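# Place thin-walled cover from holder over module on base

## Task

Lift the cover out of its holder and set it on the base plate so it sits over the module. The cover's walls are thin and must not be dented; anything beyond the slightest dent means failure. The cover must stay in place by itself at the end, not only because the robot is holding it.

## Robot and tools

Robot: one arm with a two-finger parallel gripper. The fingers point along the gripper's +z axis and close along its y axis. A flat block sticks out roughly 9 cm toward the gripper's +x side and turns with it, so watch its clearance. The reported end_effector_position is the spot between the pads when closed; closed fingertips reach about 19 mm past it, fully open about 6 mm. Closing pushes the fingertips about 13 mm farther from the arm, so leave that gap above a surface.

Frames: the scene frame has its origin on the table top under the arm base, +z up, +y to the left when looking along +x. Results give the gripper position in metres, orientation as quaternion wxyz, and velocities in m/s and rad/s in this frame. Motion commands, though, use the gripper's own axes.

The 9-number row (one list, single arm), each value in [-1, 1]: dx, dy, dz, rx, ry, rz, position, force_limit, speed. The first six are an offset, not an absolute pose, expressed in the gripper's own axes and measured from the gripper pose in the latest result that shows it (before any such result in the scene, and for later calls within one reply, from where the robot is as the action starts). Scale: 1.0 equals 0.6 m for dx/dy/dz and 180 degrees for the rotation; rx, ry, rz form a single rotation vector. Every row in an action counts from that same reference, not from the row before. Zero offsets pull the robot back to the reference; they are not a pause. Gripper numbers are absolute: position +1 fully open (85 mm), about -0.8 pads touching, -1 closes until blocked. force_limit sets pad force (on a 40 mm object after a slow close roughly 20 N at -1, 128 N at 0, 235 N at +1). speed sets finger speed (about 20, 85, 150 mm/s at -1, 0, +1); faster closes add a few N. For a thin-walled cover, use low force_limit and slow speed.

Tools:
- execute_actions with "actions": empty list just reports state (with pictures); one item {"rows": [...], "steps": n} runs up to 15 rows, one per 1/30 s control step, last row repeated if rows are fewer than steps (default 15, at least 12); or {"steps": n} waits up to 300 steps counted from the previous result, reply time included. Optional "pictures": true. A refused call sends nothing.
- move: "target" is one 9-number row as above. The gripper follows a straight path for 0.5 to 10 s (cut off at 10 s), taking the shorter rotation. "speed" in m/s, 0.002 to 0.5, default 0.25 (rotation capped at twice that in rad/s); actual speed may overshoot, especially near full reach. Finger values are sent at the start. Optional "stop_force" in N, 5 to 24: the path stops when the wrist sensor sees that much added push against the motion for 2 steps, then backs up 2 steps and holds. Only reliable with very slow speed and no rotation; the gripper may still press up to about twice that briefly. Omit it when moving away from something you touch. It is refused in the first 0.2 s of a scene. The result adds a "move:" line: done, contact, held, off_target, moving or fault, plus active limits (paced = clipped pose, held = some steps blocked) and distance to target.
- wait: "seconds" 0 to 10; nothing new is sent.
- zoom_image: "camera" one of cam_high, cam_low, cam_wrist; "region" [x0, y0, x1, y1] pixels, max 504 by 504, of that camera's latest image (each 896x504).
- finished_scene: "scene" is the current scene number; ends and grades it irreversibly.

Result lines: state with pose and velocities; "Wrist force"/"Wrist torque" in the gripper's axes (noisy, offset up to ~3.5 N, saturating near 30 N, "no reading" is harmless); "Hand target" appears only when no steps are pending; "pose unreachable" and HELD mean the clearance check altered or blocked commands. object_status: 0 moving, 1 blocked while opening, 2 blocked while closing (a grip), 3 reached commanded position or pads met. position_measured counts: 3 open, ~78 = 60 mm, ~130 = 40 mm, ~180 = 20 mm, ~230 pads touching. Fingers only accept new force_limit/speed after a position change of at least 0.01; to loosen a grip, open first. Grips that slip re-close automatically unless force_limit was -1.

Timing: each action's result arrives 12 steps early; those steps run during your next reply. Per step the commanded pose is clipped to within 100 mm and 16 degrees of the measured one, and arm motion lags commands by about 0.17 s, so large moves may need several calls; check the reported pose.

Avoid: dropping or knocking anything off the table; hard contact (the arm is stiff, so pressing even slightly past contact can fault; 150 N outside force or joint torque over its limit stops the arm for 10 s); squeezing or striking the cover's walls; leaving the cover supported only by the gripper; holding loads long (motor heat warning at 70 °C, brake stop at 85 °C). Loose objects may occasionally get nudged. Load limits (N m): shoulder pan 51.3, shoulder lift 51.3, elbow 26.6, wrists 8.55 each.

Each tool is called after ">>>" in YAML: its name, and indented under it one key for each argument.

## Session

>>> execute_actions:
  actions: []

Scene clock: 0.00 s of 5600.00 s.
end_effector_position=(+0.5568, +0.0496, +0.3469) position_measured=3 object_status=3 end_effector_quat_wxyz=(+0.507, +0.690, +0.358, +0.374) end_effector_velocity=(-0.000, -0.001, +0.001) end_effector_angular_velocity=(-0.001, -0.001, -0.001)
Joint positions: [ 0.643 -1.052  1.443 -3.854 -2.438  1.425]
Joint velocities: [-0.    -0.002 -0.     0.    -0.    -0.002]
Motor temperatures (°C, as the motors report them): [24 28 30 32 35 39]
Wrist force (N, on the end effector, along its own x y z axes, offset not removed): no reading
Wrist torque (N m, same axes, about the end effector's origin, offset not removed): no reading
Hand target: +0.557, +0.050, +0.347; +0.507, +0.690, +0.358, +0.374
camera_calibration (this result's frames):
cam_wrist: T_world_to_cam=[[0.101214, -0.214576, 0.971449, -0.386721], [-0.6873, -0.721065, -0.0876618, 0.478304], [0.719288, -0.658804, -0.22046, -0.140539], [0, 0, 0, 1]] pos_world=[0.468968, 0.169319, 0.386626]

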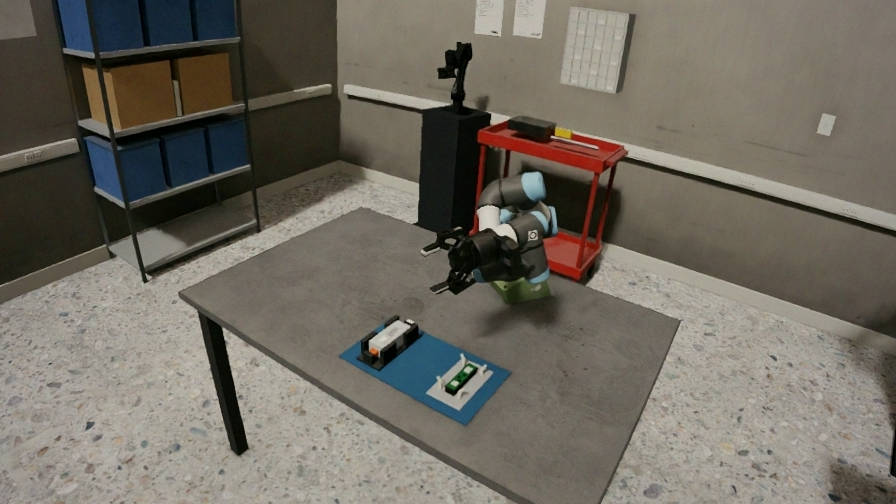

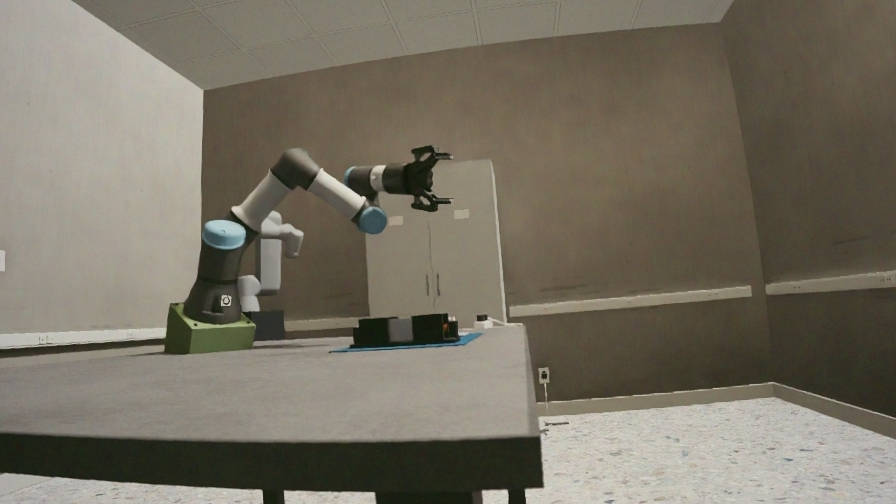

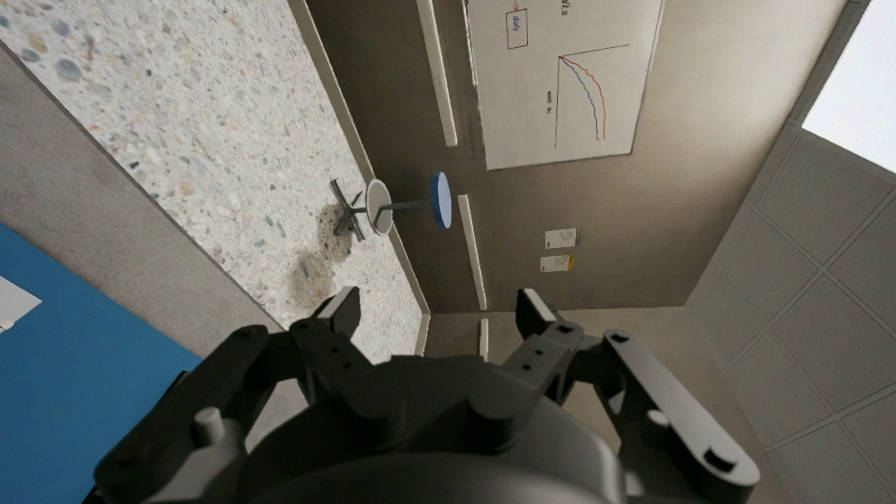

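>>> move:
  target: [-0.348,-0.237,0.06,0.307,0.416,-0.567,1,-1,0]
  speed: 0.4

Scene clock: 4.03 s of 5600.00 s.
end_effector_position=(+0.4753, -0.1153, +0.1702) position_measured=3 object_status=3 end_effector_quat_wxyz=(+0.001, -0.001, +1.000, -0.001) end_effector_velocity=(+0.000, -0.000, -0.000) end_effector_angular_velocity=(-0.002, +0.009, +0.004)
Joint positions: [-0.253 -1.49   1.141 -1.639 -1.624 -0.472]
Joint velocities: [ 0.004  0.012 -0.019  0.014 -0.008  0.   ]
Motor temperatures (°C, as the motors report them): [24 28 30 32 35 39]
Wrist force (N, on the end effector, along its own x y z axes, offset not removed): [-0.6 1.4 1.5]
Wrist torque (N m, same axes, about the end effector's origin, offset not removed): [0.35 0.07 0.14]
Hand target: +0.475, -0.115, +0.170; +0.000, -0.001, +1.000, -0.001
Off the commanded pose: 0.000 m, 0 deg.
Kept back: nothing.
move: done
camera_calibration (this result's frames):
cam_wrist: T_world_to_cam=[[-0.00988304, 0.999808, 0.0169162, 0.11305], [0.961195, 0.0048345, 0.275828, -0.473858], [0.275693, 0.0189858, -0.961058, 0.185627], [0, 0, 0, 1]] pos_world=[0.405411, -0.114261, 0.307189]

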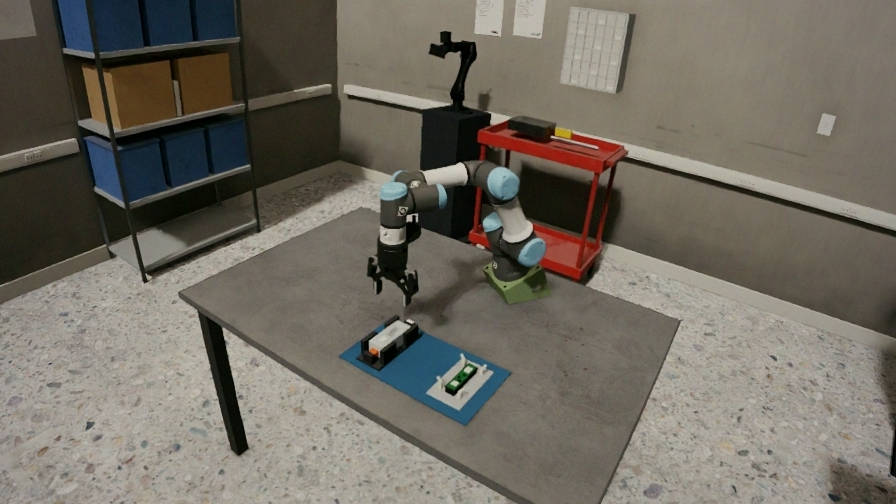

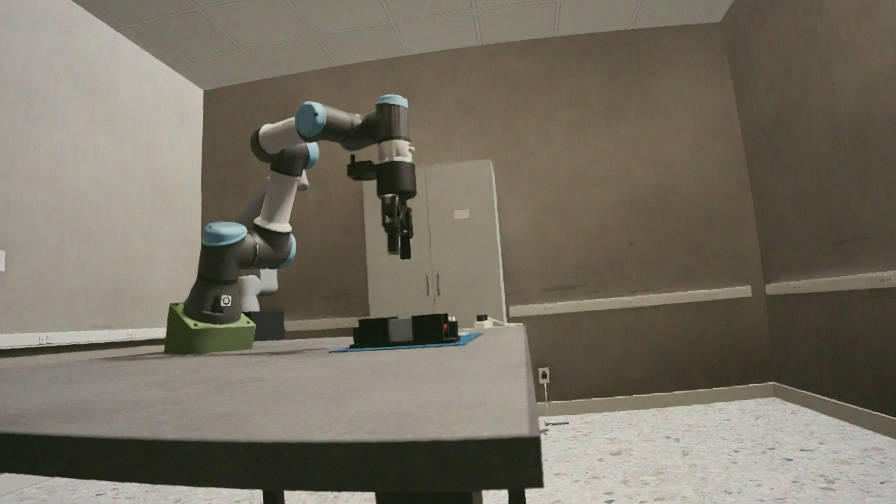

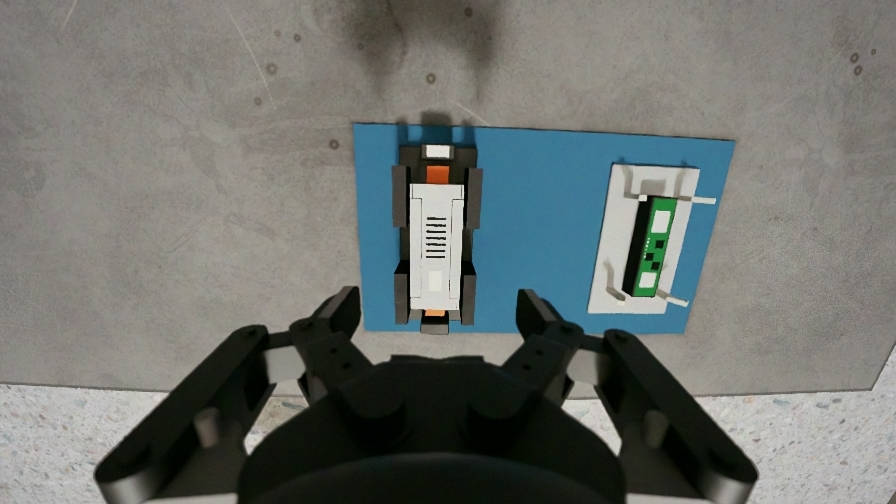

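>>> move:
  target: [-0.009,-0.004,0.16,0,0,0.004,0.7,-1,0]

>>> zoom_image:
  camera: "cam_wrist"
  region: [315, 120, 565, 370]

>>> zoom_image:
  camera: "cam_low"
  region: [320, 240, 510, 365]

Scene clock: 5.60 s of 5600.00 s.
end_effector_position=(+0.4809, -0.1178, +0.0744) position_measured=41 object_status=3 end_effector_quat_wxyz=(+0.001, +0.006, +1.000, -0.001) end_effector_velocity=(+0.001, +0.000, -0.001) end_effector_angular_velocity=(-0.000, -0.002, -0.002)
Joint positions: [-0.267 -1.367  1.403 -2.026 -1.618 -0.472]
Joint velocities: [-0.     0.003  0.004 -0.008  0.001  0.002]
Motor temperatures (°C, as the motors report them): [24 28 30 32 35 39]
Wrist force (N, on the end effector, along its own x y z axes, offset not removed): [-1.6 0.1 0.2]
Wrist torque (N m, same axes, about the end effector's origin, offset not removed): [0.11 0.25 -0.03]
Hand target: +0.481, -0.118, +0.074; +0.001, +0.006, +1.000, -0.001
Off the commanded pose: 0.000 m, 0 deg.
Kept back: nothing.
move: done
camera_calibration (this result's frames):
cam_wrist: T_world_to_cam=[[0.00267048, 0.999851, 0.0170307, 0.111233], [0.961238, -0.00726211, 0.275623, -0.454216], [0.275706, 0.0156345, -0.961115, 0.0916457], [0, 0, 0, 1]] pos_world=[0.411046, -0.115947, 0.21138]

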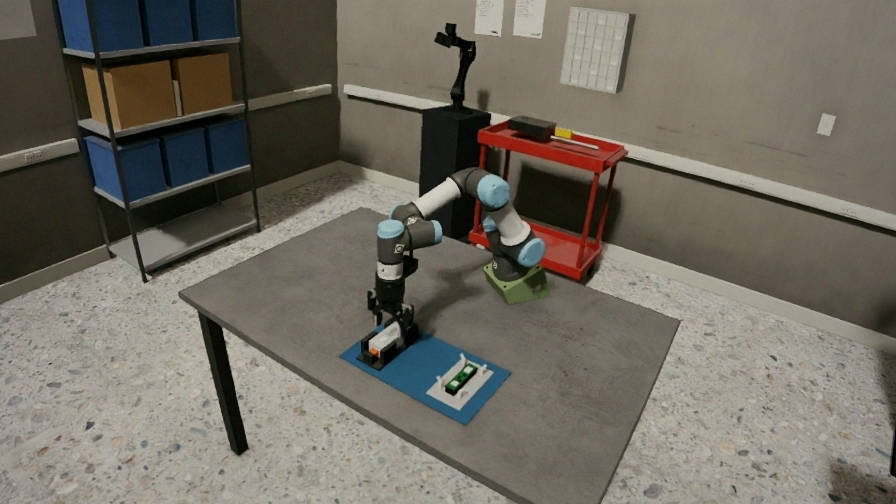

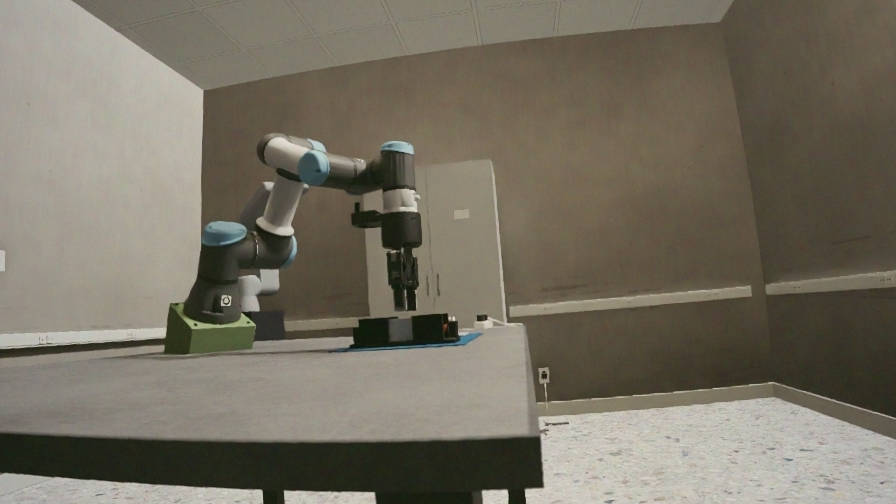

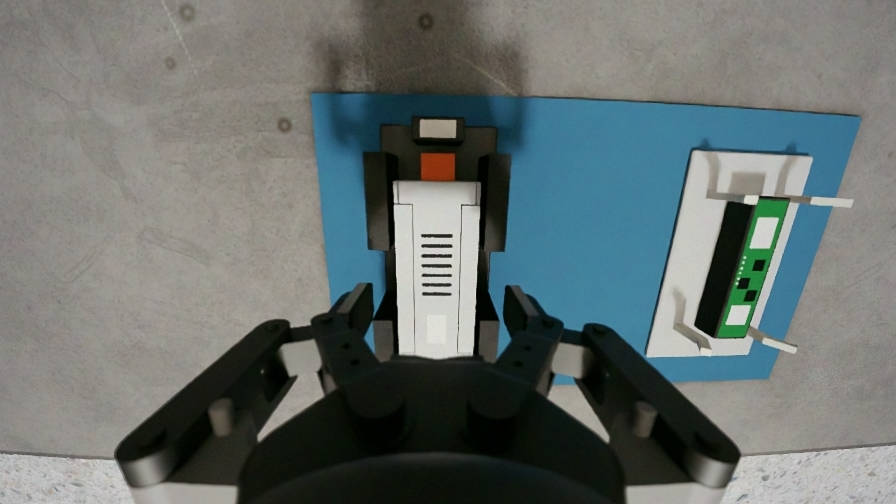

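Region (315, 120, 565, 370) of cam_wrist's 896x504 image, scaled by 2.016, with more detail than that image has.

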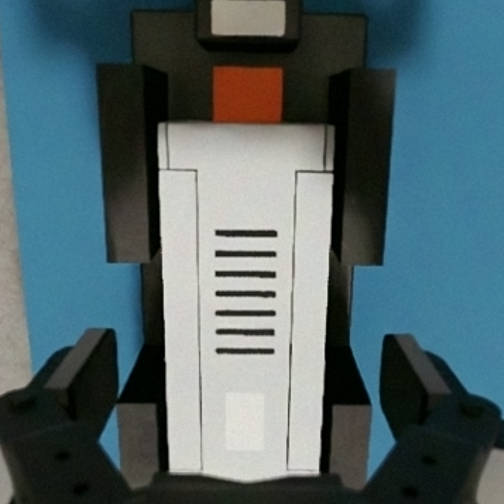

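Region (320, 240, 510, 365) of cam_low's 896x504 image, scaled by 2.653, with more detail than that image has; it fills the top 332 rows of this view, and the rest is white.

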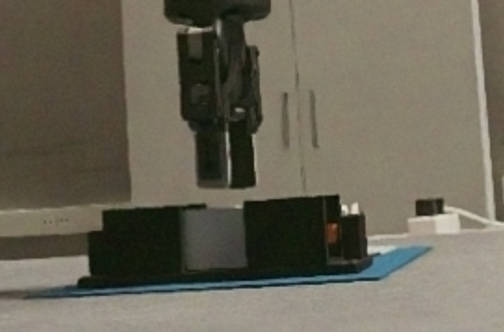

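>>> move:
  target: [0.002,-0.0022,0.064,0,0,-0.001,0.3,-1,0]
  speed: 0.08

>>> move:
  target: [0,0,-0.001,0,0,0,-1,-1,-1]

Scene clock: 7.07 s of 5600.00 s.
end_effector_position=(+0.4798, -0.1192, +0.0362) position_measured=91 object_status=3 end_effector_quat_wxyz=(+0.001, +0.004, +1.000, -0.001) end_effector_velocity=(+0.000, -0.000, -0.002) end_effector_angular_velocity=(-0.001, -0.002, +0.001)
Joint positions: [-0.277 -1.294  1.476 -2.172 -1.614 -0.484]
Joint velocities: [-0.     0.004  0.002 -0.009  0.    -0.002]
Motor temperatures (°C, as the motors report them): [24 28 30 32 35 39]
Wrist force (N, on the end effector, along its own x y z axes, offset not removed): [0.3 1.1 -0.2]
Wrist torque (N m, same axes, about the end effector's origin, offset not removed): [0.24 0.06 0.10]
Hand target: +0.480, -0.119, +0.036; +0.001, +0.004, +1.000, -0.001
Off the commanded pose: 0.000 m, 0 deg.
Kept back: nothing.
move: done
camera_calibration (this result's frames):
cam_wrist: T_world_to_cam=[[-0.000455305, 0.999854, 0.0170654, 0.114744], [0.961285, -0.00426486, 0.275523, -0.442256], [0.275556, 0.0165302, -0.961143, 0.0554479], [0, 0, 0, 1]] pos_world=[0.409908, -0.11753, 0.173187]

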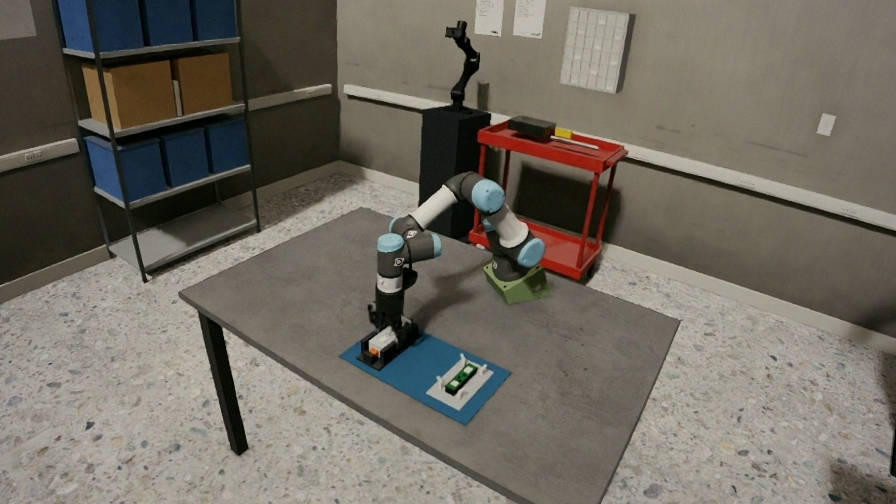

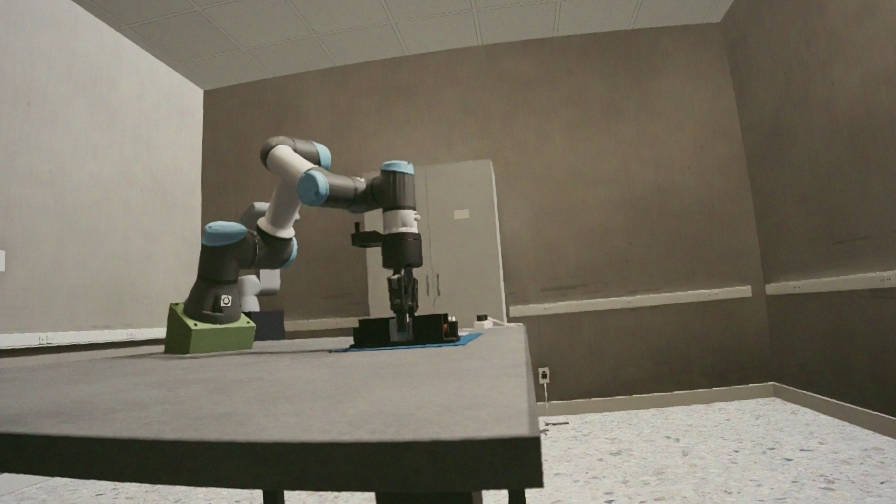

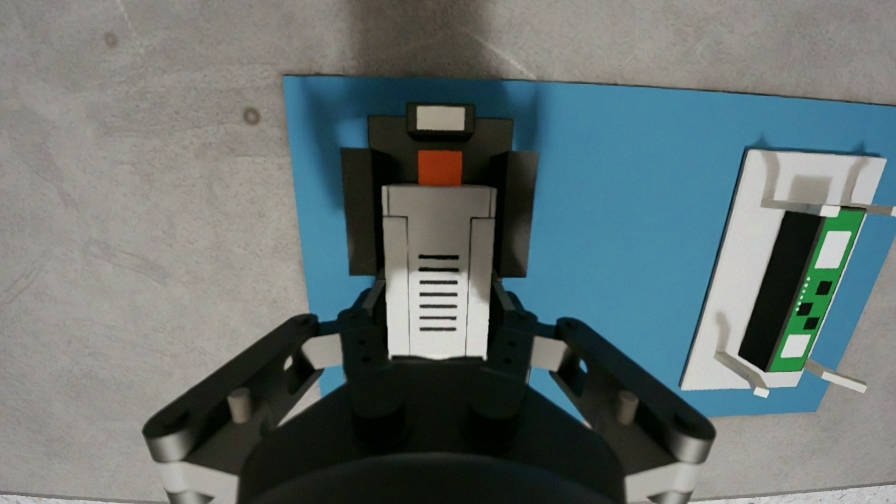

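Scene clock: 7.90 s of 5600.00 s.
end_effector_position=(+0.4798, -0.1192, +0.0368) position_measured=119 object_status=2 end_effector_quat_wxyz=(+0.001, +0.004, +1.000, -0.001) end_effector_velocity=(-0.000, +0.000, +0.000) end_effector_angular_velocity=(-0.000, -0.001, -0.000)
Joint positions: [-0.277 -1.295  1.475 -2.169 -1.614 -0.484]
Joint velocities: [ 0.    -0.002  0.001 -0.    -0.     0.001]
Motor temperatures (°C, as the motors report them): [24 28 30 32 35 39]
Wrist force (N, on the end effector, along its own x y z axes, offset not removed): [0.1 0.4 -4.1]
Wrist torque (N m, same axes, about the end effector's origin, offset not removed): [0.31 0.05 -0.14]
Hand target: +0.480, -0.119, +0.037; +0.001, +0.004, +1.000, -0.001
Off the commanded pose: 0.000 m, 0 deg.
Kept back: nothing.
move: done
camera_calibration (this result's frames):
cam_wrist: T_world_to_cam=[[-0.000493122, 0.999854, 0.0170722, 0.114767], [0.961279, -0.00423075, 0.275545, -0.442415], [0.275577, 0.016547, -0.961137, 0.0560152], [0, 0, 0, 1]] pos_world=[0.409905, -0.117549, 0.173784]

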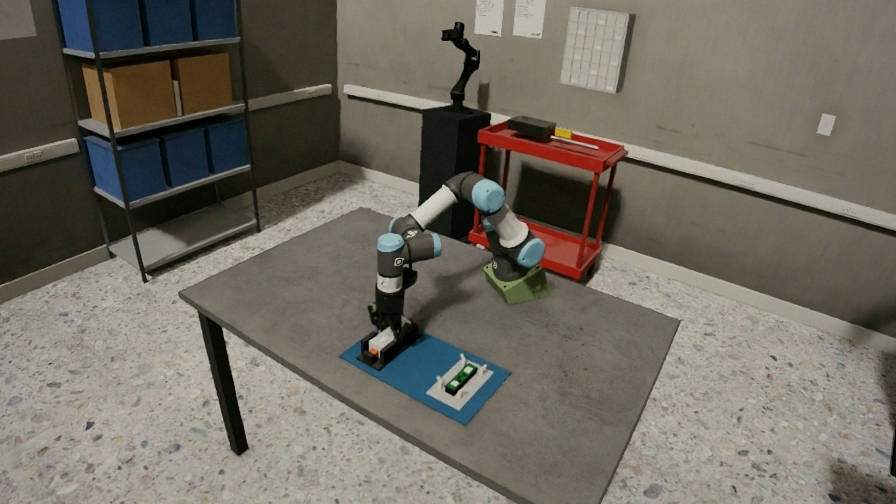

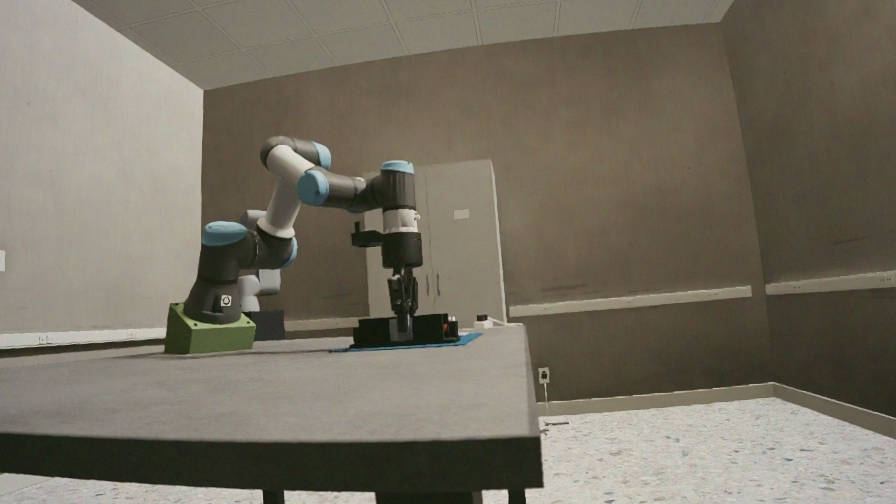

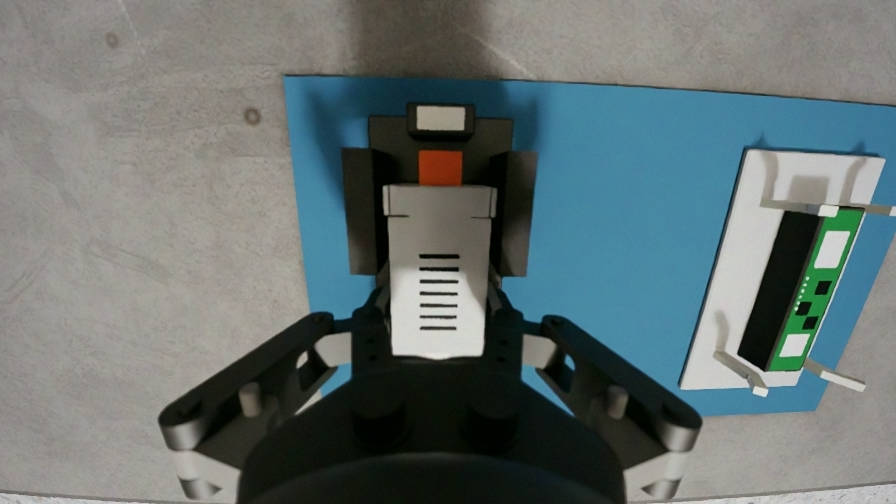

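>>> move:
  target: [0,0,0,0,0,-0.001,-0.98,-0.87,-1]

>>> move:
  target: [0,0,-0.005,0,0,0,-0.98,-0.87,-1]
  speed: 0.005

Scene clock: 8.90 s of 5600.00 s.
end_effector_position=(+0.4798, -0.1192, +0.0369) position_measured=125 object_status=2 end_effector_quat_wxyz=(+0.001, +0.003, +1.000, -0.001) end_effector_velocity=(+0.000, -0.000, +0.000) end_effector_angular_velocity=(-0.001, -0.001, +0.002)
Joint positions: [-0.277 -1.295  1.475 -2.169 -1.614 -0.487]
Joint velocities: [-0.    -0.    -0.    -0.001 -0.    -0.002]
Motor temperatures (°C, as the motors report them): [24 28 30 32 35 39]
Wrist force (N, on the end effector, along its own x y z axes, offset not removed): [1.5 0.9 -4.9]
Wrist torque (N m, same axes, about the end effector's origin, offset not removed): [0.25 0.02 0.17]
Hand target: +0.480, -0.119, +0.037; +0.001, +0.003, +1.000, -0.001
Off the commanded pose: 0.000 m, 0 deg.
Kept back: nothing.
move: done
camera_calibration (this result's frames):
cam_wrist: T_world_to_cam=[[-0.00359448, 0.999848, 0.017052, 0.116237], [0.961266, -0.00124479, 0.275619, -0.442091], [0.275598, 0.0173822, -0.961116, 0.0561337], [0, 0, 0, 1]] pos_world=[0.409915, -0.117746, 0.173818]

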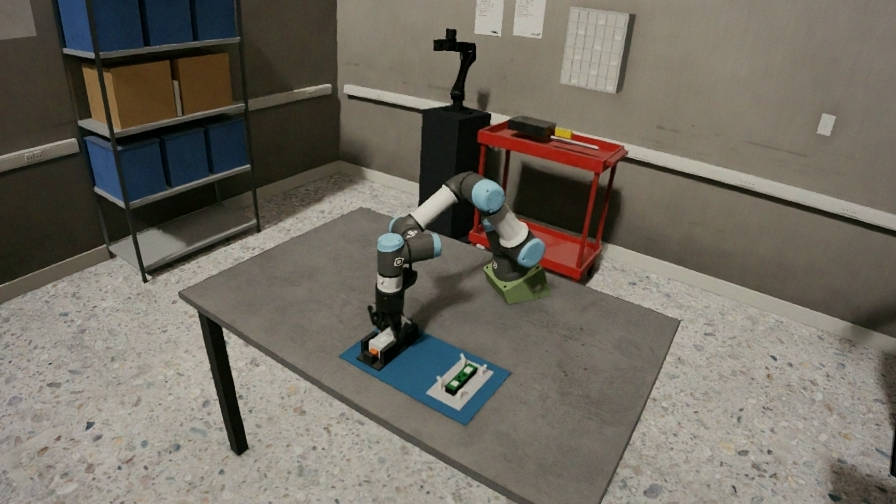

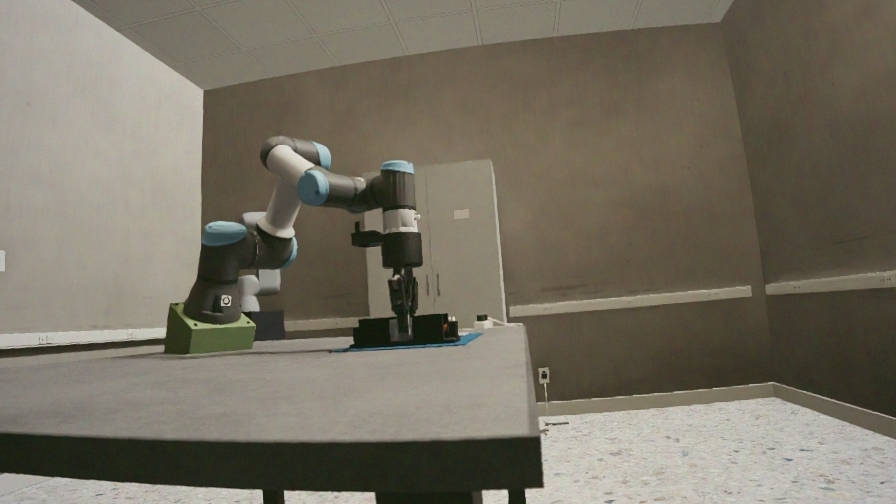

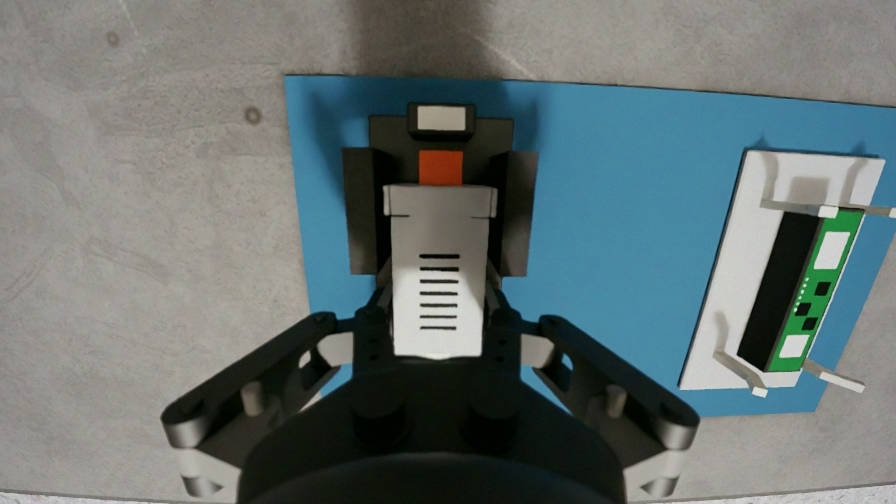

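Scene clock: 9.73 s of 5600.00 s.
end_effector_position=(+0.4798, -0.1192, +0.0397) position_measured=125 object_status=2 end_effector_quat_wxyz=(+0.001, +0.003, +1.000, -0.001) end_effector_velocity=(-0.000, -0.000, +0.001) end_effector_angular_velocity=(-0.001, -0.000, -0.001)
Joint positions: [-0.276 -1.302  1.471 -2.159 -1.614 -0.487]
Joint velocities: [ 0.    -0.003 -0.001  0.003 -0.     0.001]
Motor temperatures (°C, as the motors report them): [24 28 30 32 35 39]
Wrist force (N, on the end effector, along its own x y z axes, offset not removed): [-1.4 1.1 6.6]
Wrist torque (N m, same axes, about the end effector's origin, offset not removed): [0.27 0.09 0.09]
Hand target: +0.480, -0.119, +0.040; +0.001, +0.003, +1.000, -0.001
Off the commanded pose: 0.000 m, 0 deg.
Kept back: nothing.
move: done
camera_calibration (this result's frames):
cam_wrist: T_world_to_cam=[[-0.003596, 0.999848, 0.0170632, 0.116178], [0.961267, -0.00124636, 0.275616, -0.44288], [0.275596, 0.0173934, -0.961116, 0.0589216], [0, 0, 0, 1]] pos_world=[0.409905, -0.117738, 0.176713]

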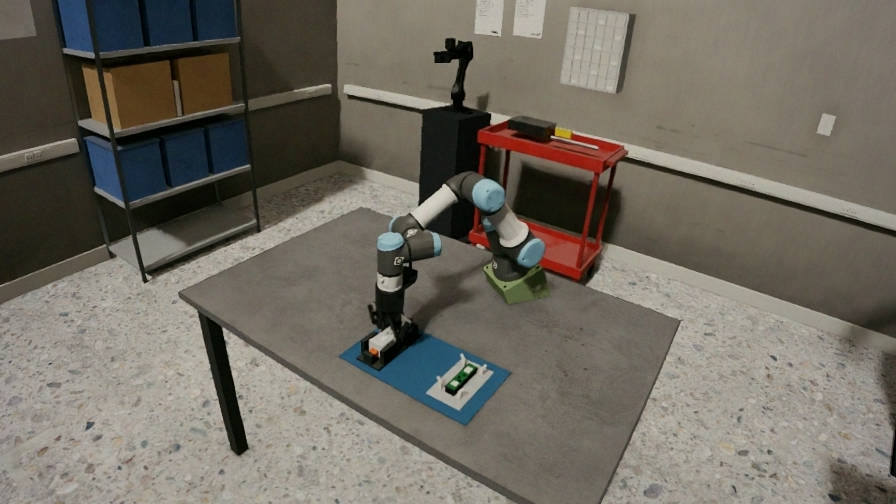

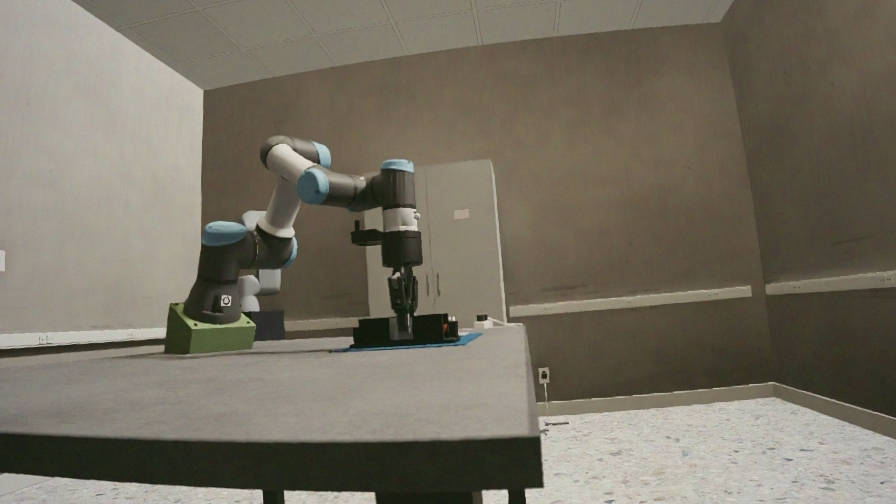

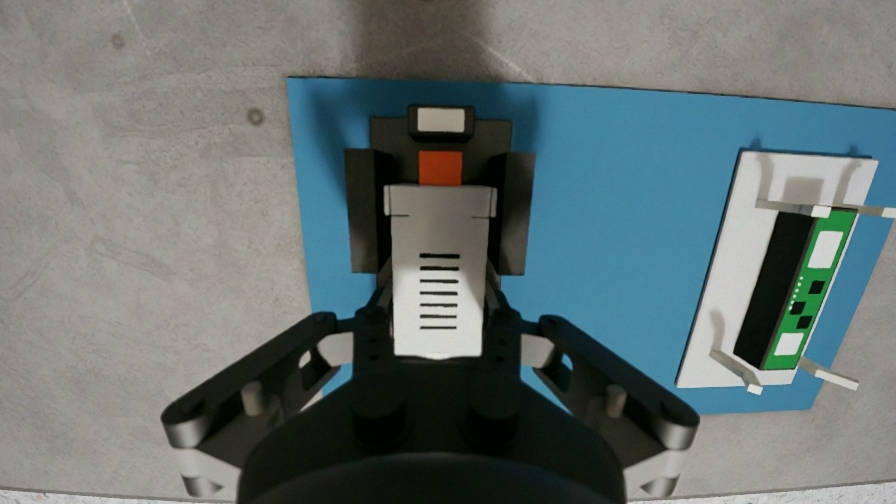

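It follows. Continue.

>>> move:
  target: [0,0,-0.014,0,0,0,-0.98,-0.87,-1]
  speed: 0.007

Scene clock: 11.37 s of 5600.00 s.
end_effector_position=(+0.4798, -0.1192, +0.0480) position_measured=125 object_status=2 end_effector_quat_wxyz=(+0.001, +0.003, +1.000, -0.001) end_effector_velocity=(-0.000, +0.001, +0.001) end_effector_angular_velocity=(+0.002, +0.002, -0.000)
Joint positions: [-0.275 -1.32   1.459 -2.128 -1.615 -0.486]
Joint velocities: [ 0.    -0.002 -0.002  0.006  0.001  0.   ]
Motor temperatures (°C, as the motors report them): [24 28 30 32 35 39]
Wrist force (N, on the end effector, along its own x y z axes, offset not removed): [-1.2 1.5 7.3]
Wrist torque (N m, same axes, about the end effector's origin, offset not removed): [0.35 0.08 -0.04]
Hand target: +0.480, -0.119, +0.048; +0.001, +0.003, +1.000, -0.001
Off the commanded pose: 0.000 m, 0 deg.
Kept back: nothing.
move: done
camera_calibration (this result's frames):
cam_wrist: T_world_to_cam=[[-0.00359456, 0.999848, 0.0170583, 0.116022], [0.961266, -0.0012465, 0.275621, -0.445132], [0.275601, 0.0173883, -0.961115, 0.0668565], [0, 0, 0, 1]] pos_world=[0.409881, -0.117722, 0.184965]

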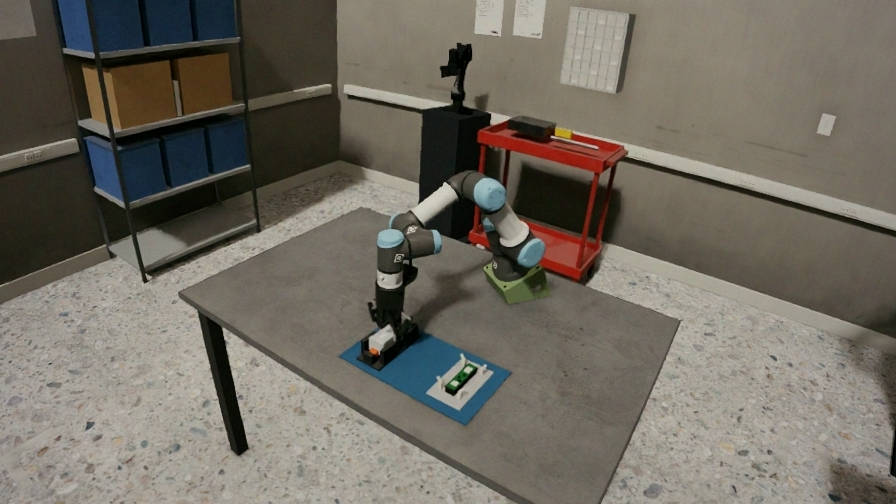

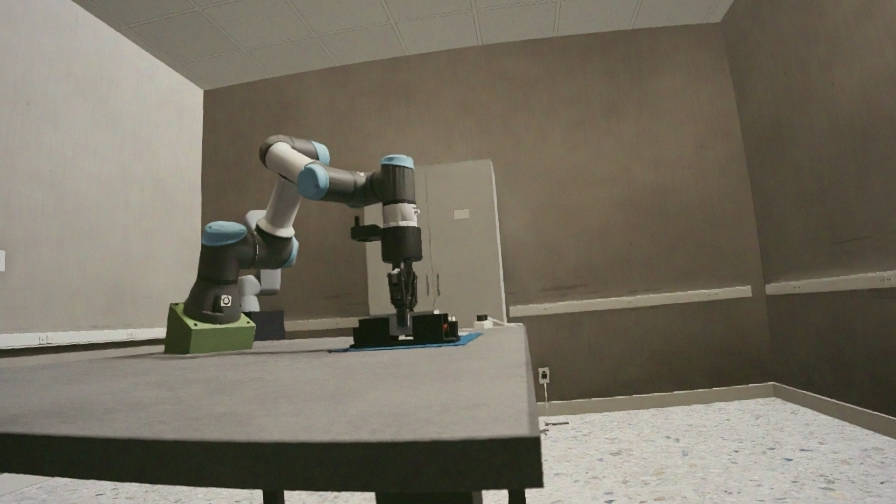

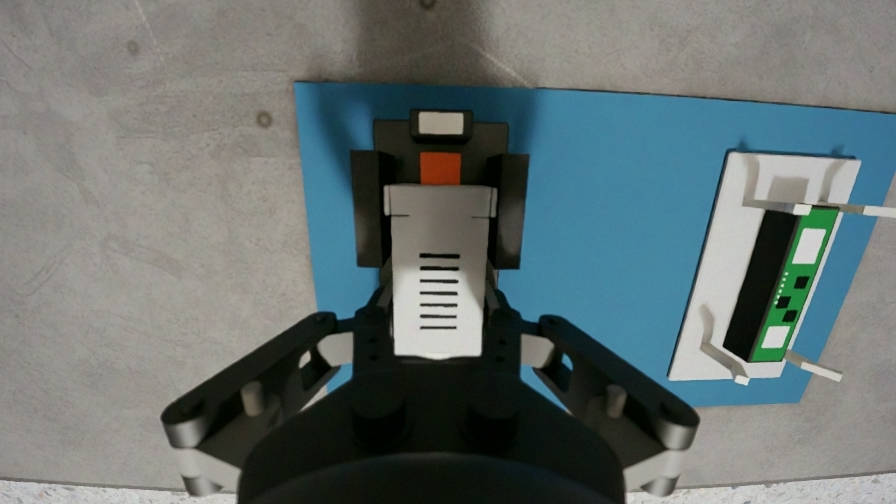

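>>> move:
  target: [0,0,-0.032,0,0,0,-0.98,-0.87,-1]
  speed: 0.012

>>> move:
  target: [0,0,-0.05,0,0,0,-0.98,-0.87,-1]
  speed: 0.07

>>> zoom_image:
  camera: "cam_low"
  region: [320, 240, 510, 365]

Scene clock: 13.70 s of 5600.00 s.
end_effector_position=(+0.4797, -0.1191, +0.0670) position_measured=125 object_status=2 end_effector_quat_wxyz=(+0.001, +0.003, +1.000, -0.001) end_effector_velocity=(-0.000, +0.000, +0.002) end_effector_angular_velocity=(+0.002, +0.000, -0.001)
Joint positions: [-0.273 -1.358  1.425 -2.057 -1.616 -0.484]
Joint velocities: [ 0.    -0.004 -0.005  0.01   0.001  0.002]
Motor temperatures (°C, as the motors report them): [24 28 30 32 35 39]
Wrist force (N, on the end effector, along its own x y z axes, offset not removed): [-0.4 0.6 0.7]
Wrist torque (N m, same axes, about the end effector's origin, offset not removed): [0.17 0.15 0.00]
Hand target: +0.480, -0.119, +0.067; +0.001, +0.003, +1.000, -0.001
Off the commanded pose: 0.000 m, 0 deg.
Kept back: nothing.
move: done
camera_calibration (this result's frames):
cam_wrist: T_world_to_cam=[[-0.00359556, 0.999848, 0.0170379, 0.115667], [0.961253, -0.00124073, 0.275666, -0.450311], [0.275646, 0.0173689, -0.961102, 0.0850642], [0, 0, 0, 1]] pos_world=[0.409831, -0.117686, 0.20392]

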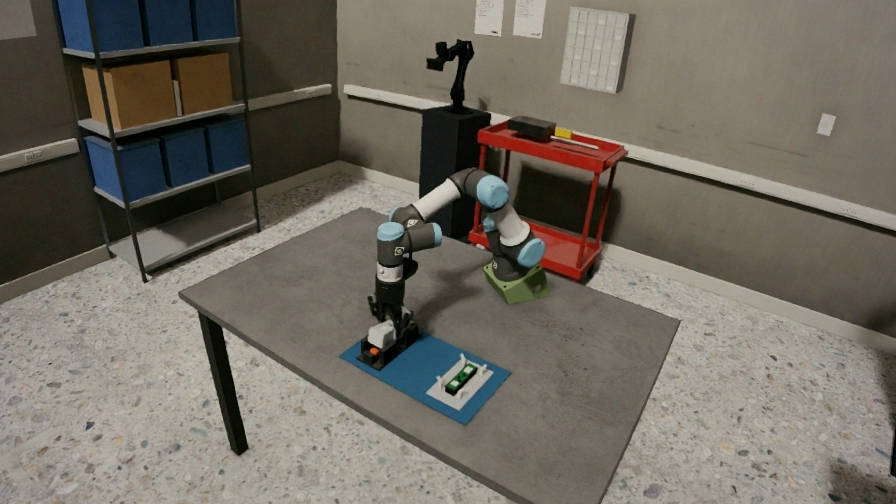

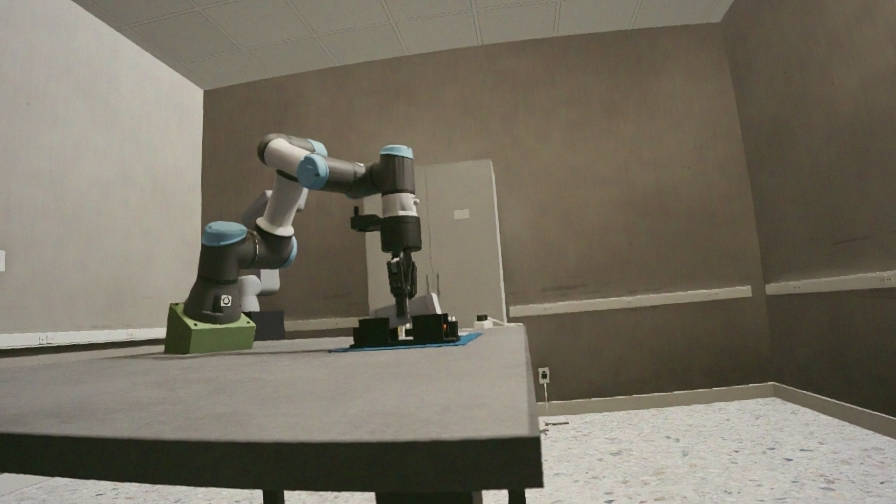

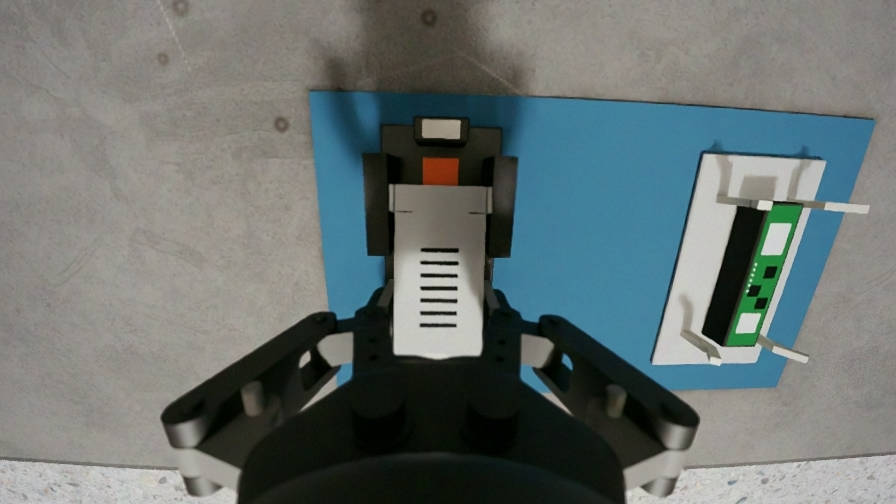

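Scene clock: 14.57 s of 5600.00 s.
end_effector_position=(+0.4797, -0.1191, +0.0967) position_measured=125 object_status=2 end_effector_quat_wxyz=(+0.001, +0.003, +1.000, -0.001) end_effector_velocity=(-0.000, -0.000, +0.002) end_effector_angular_velocity=(+0.000, +0.002, +0.000)
Joint positions: [-0.269 -1.407  1.358 -1.94  -1.617 -0.48 ]
Joint velocities: [ 0.    -0.001 -0.008  0.011 -0.001  0.   ]
Motor temperatures (°C, as the motors report them): [24 28 30 32 35 39]
Wrist force (N, on the end effector, along its own x y z axes, offset not removed): [0.9 1.3 1.9]
Wrist torque (N m, same axes, about the end effector's origin, offset not removed): [0.31 -0.16 0.15]
Hand target: +0.480, -0.119, +0.097; +0.001, +0.003, +1.000, -0.001
Off the commanded pose: 0.000 m, 0 deg.
Kept back: nothing.
move: done
camera_calibration (this result's frames):
cam_wrist: T_world_to_cam=[[-0.00359688, 0.999849, 0.0169875, 0.11511], [0.961218, -0.00122775, 0.275789, -0.458442], [0.275768, 0.0173206, -0.961068, 0.113634], [0, 0, 0, 1]] pos_world=[0.40974, -0.117623, 0.233688]

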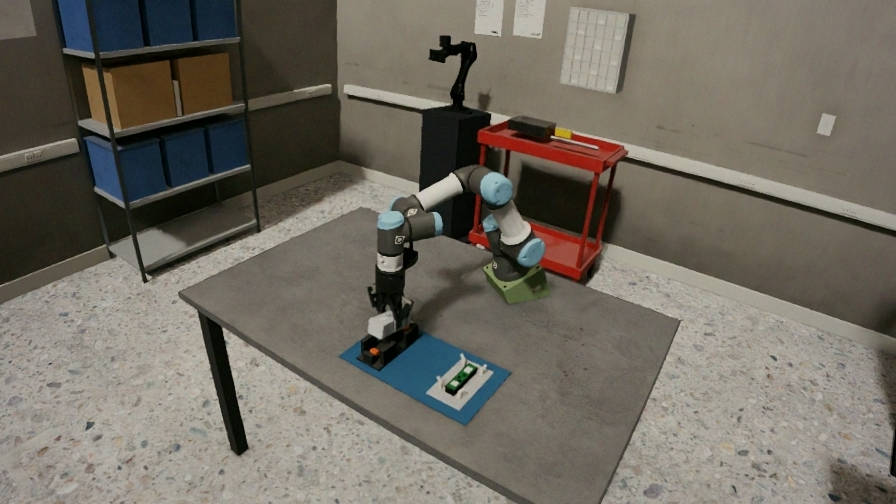

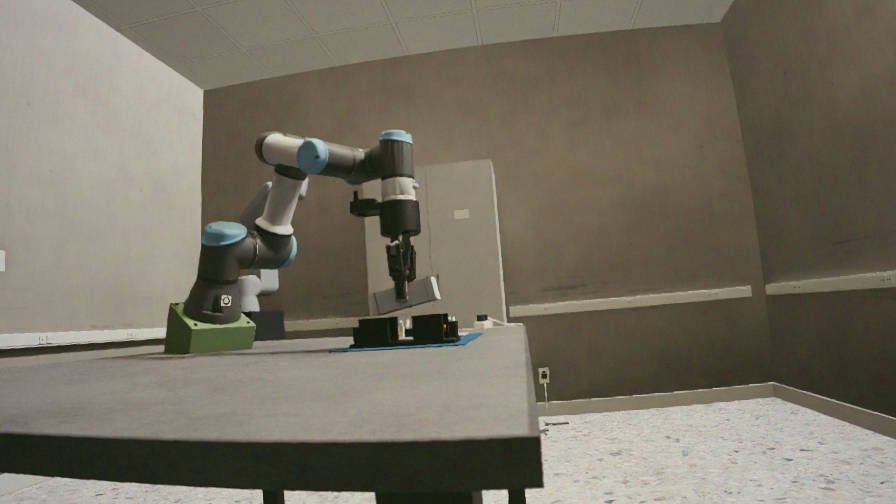

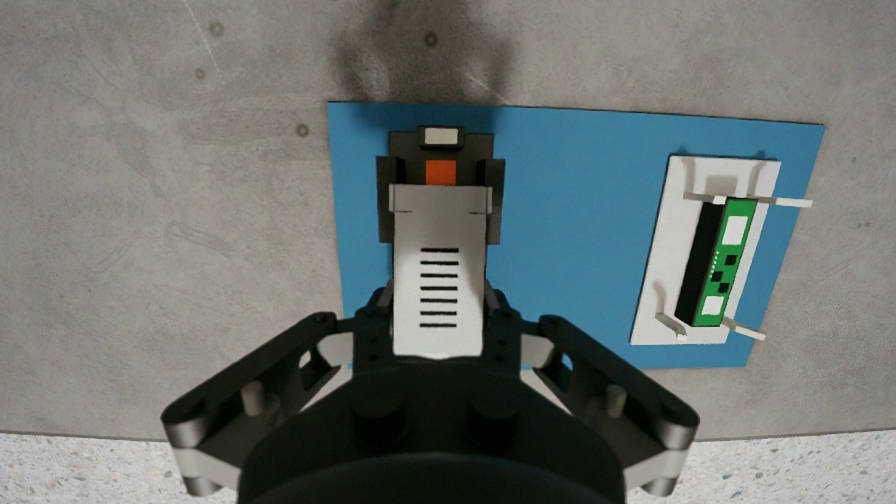

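Region (320, 240, 510, 365) of cam_low's 896x504 image, scaled by 2.653, with more detail than that image has; it fills the top 332 rows of this view, and the rest is white.

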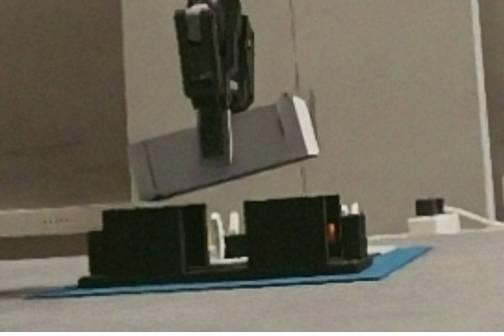

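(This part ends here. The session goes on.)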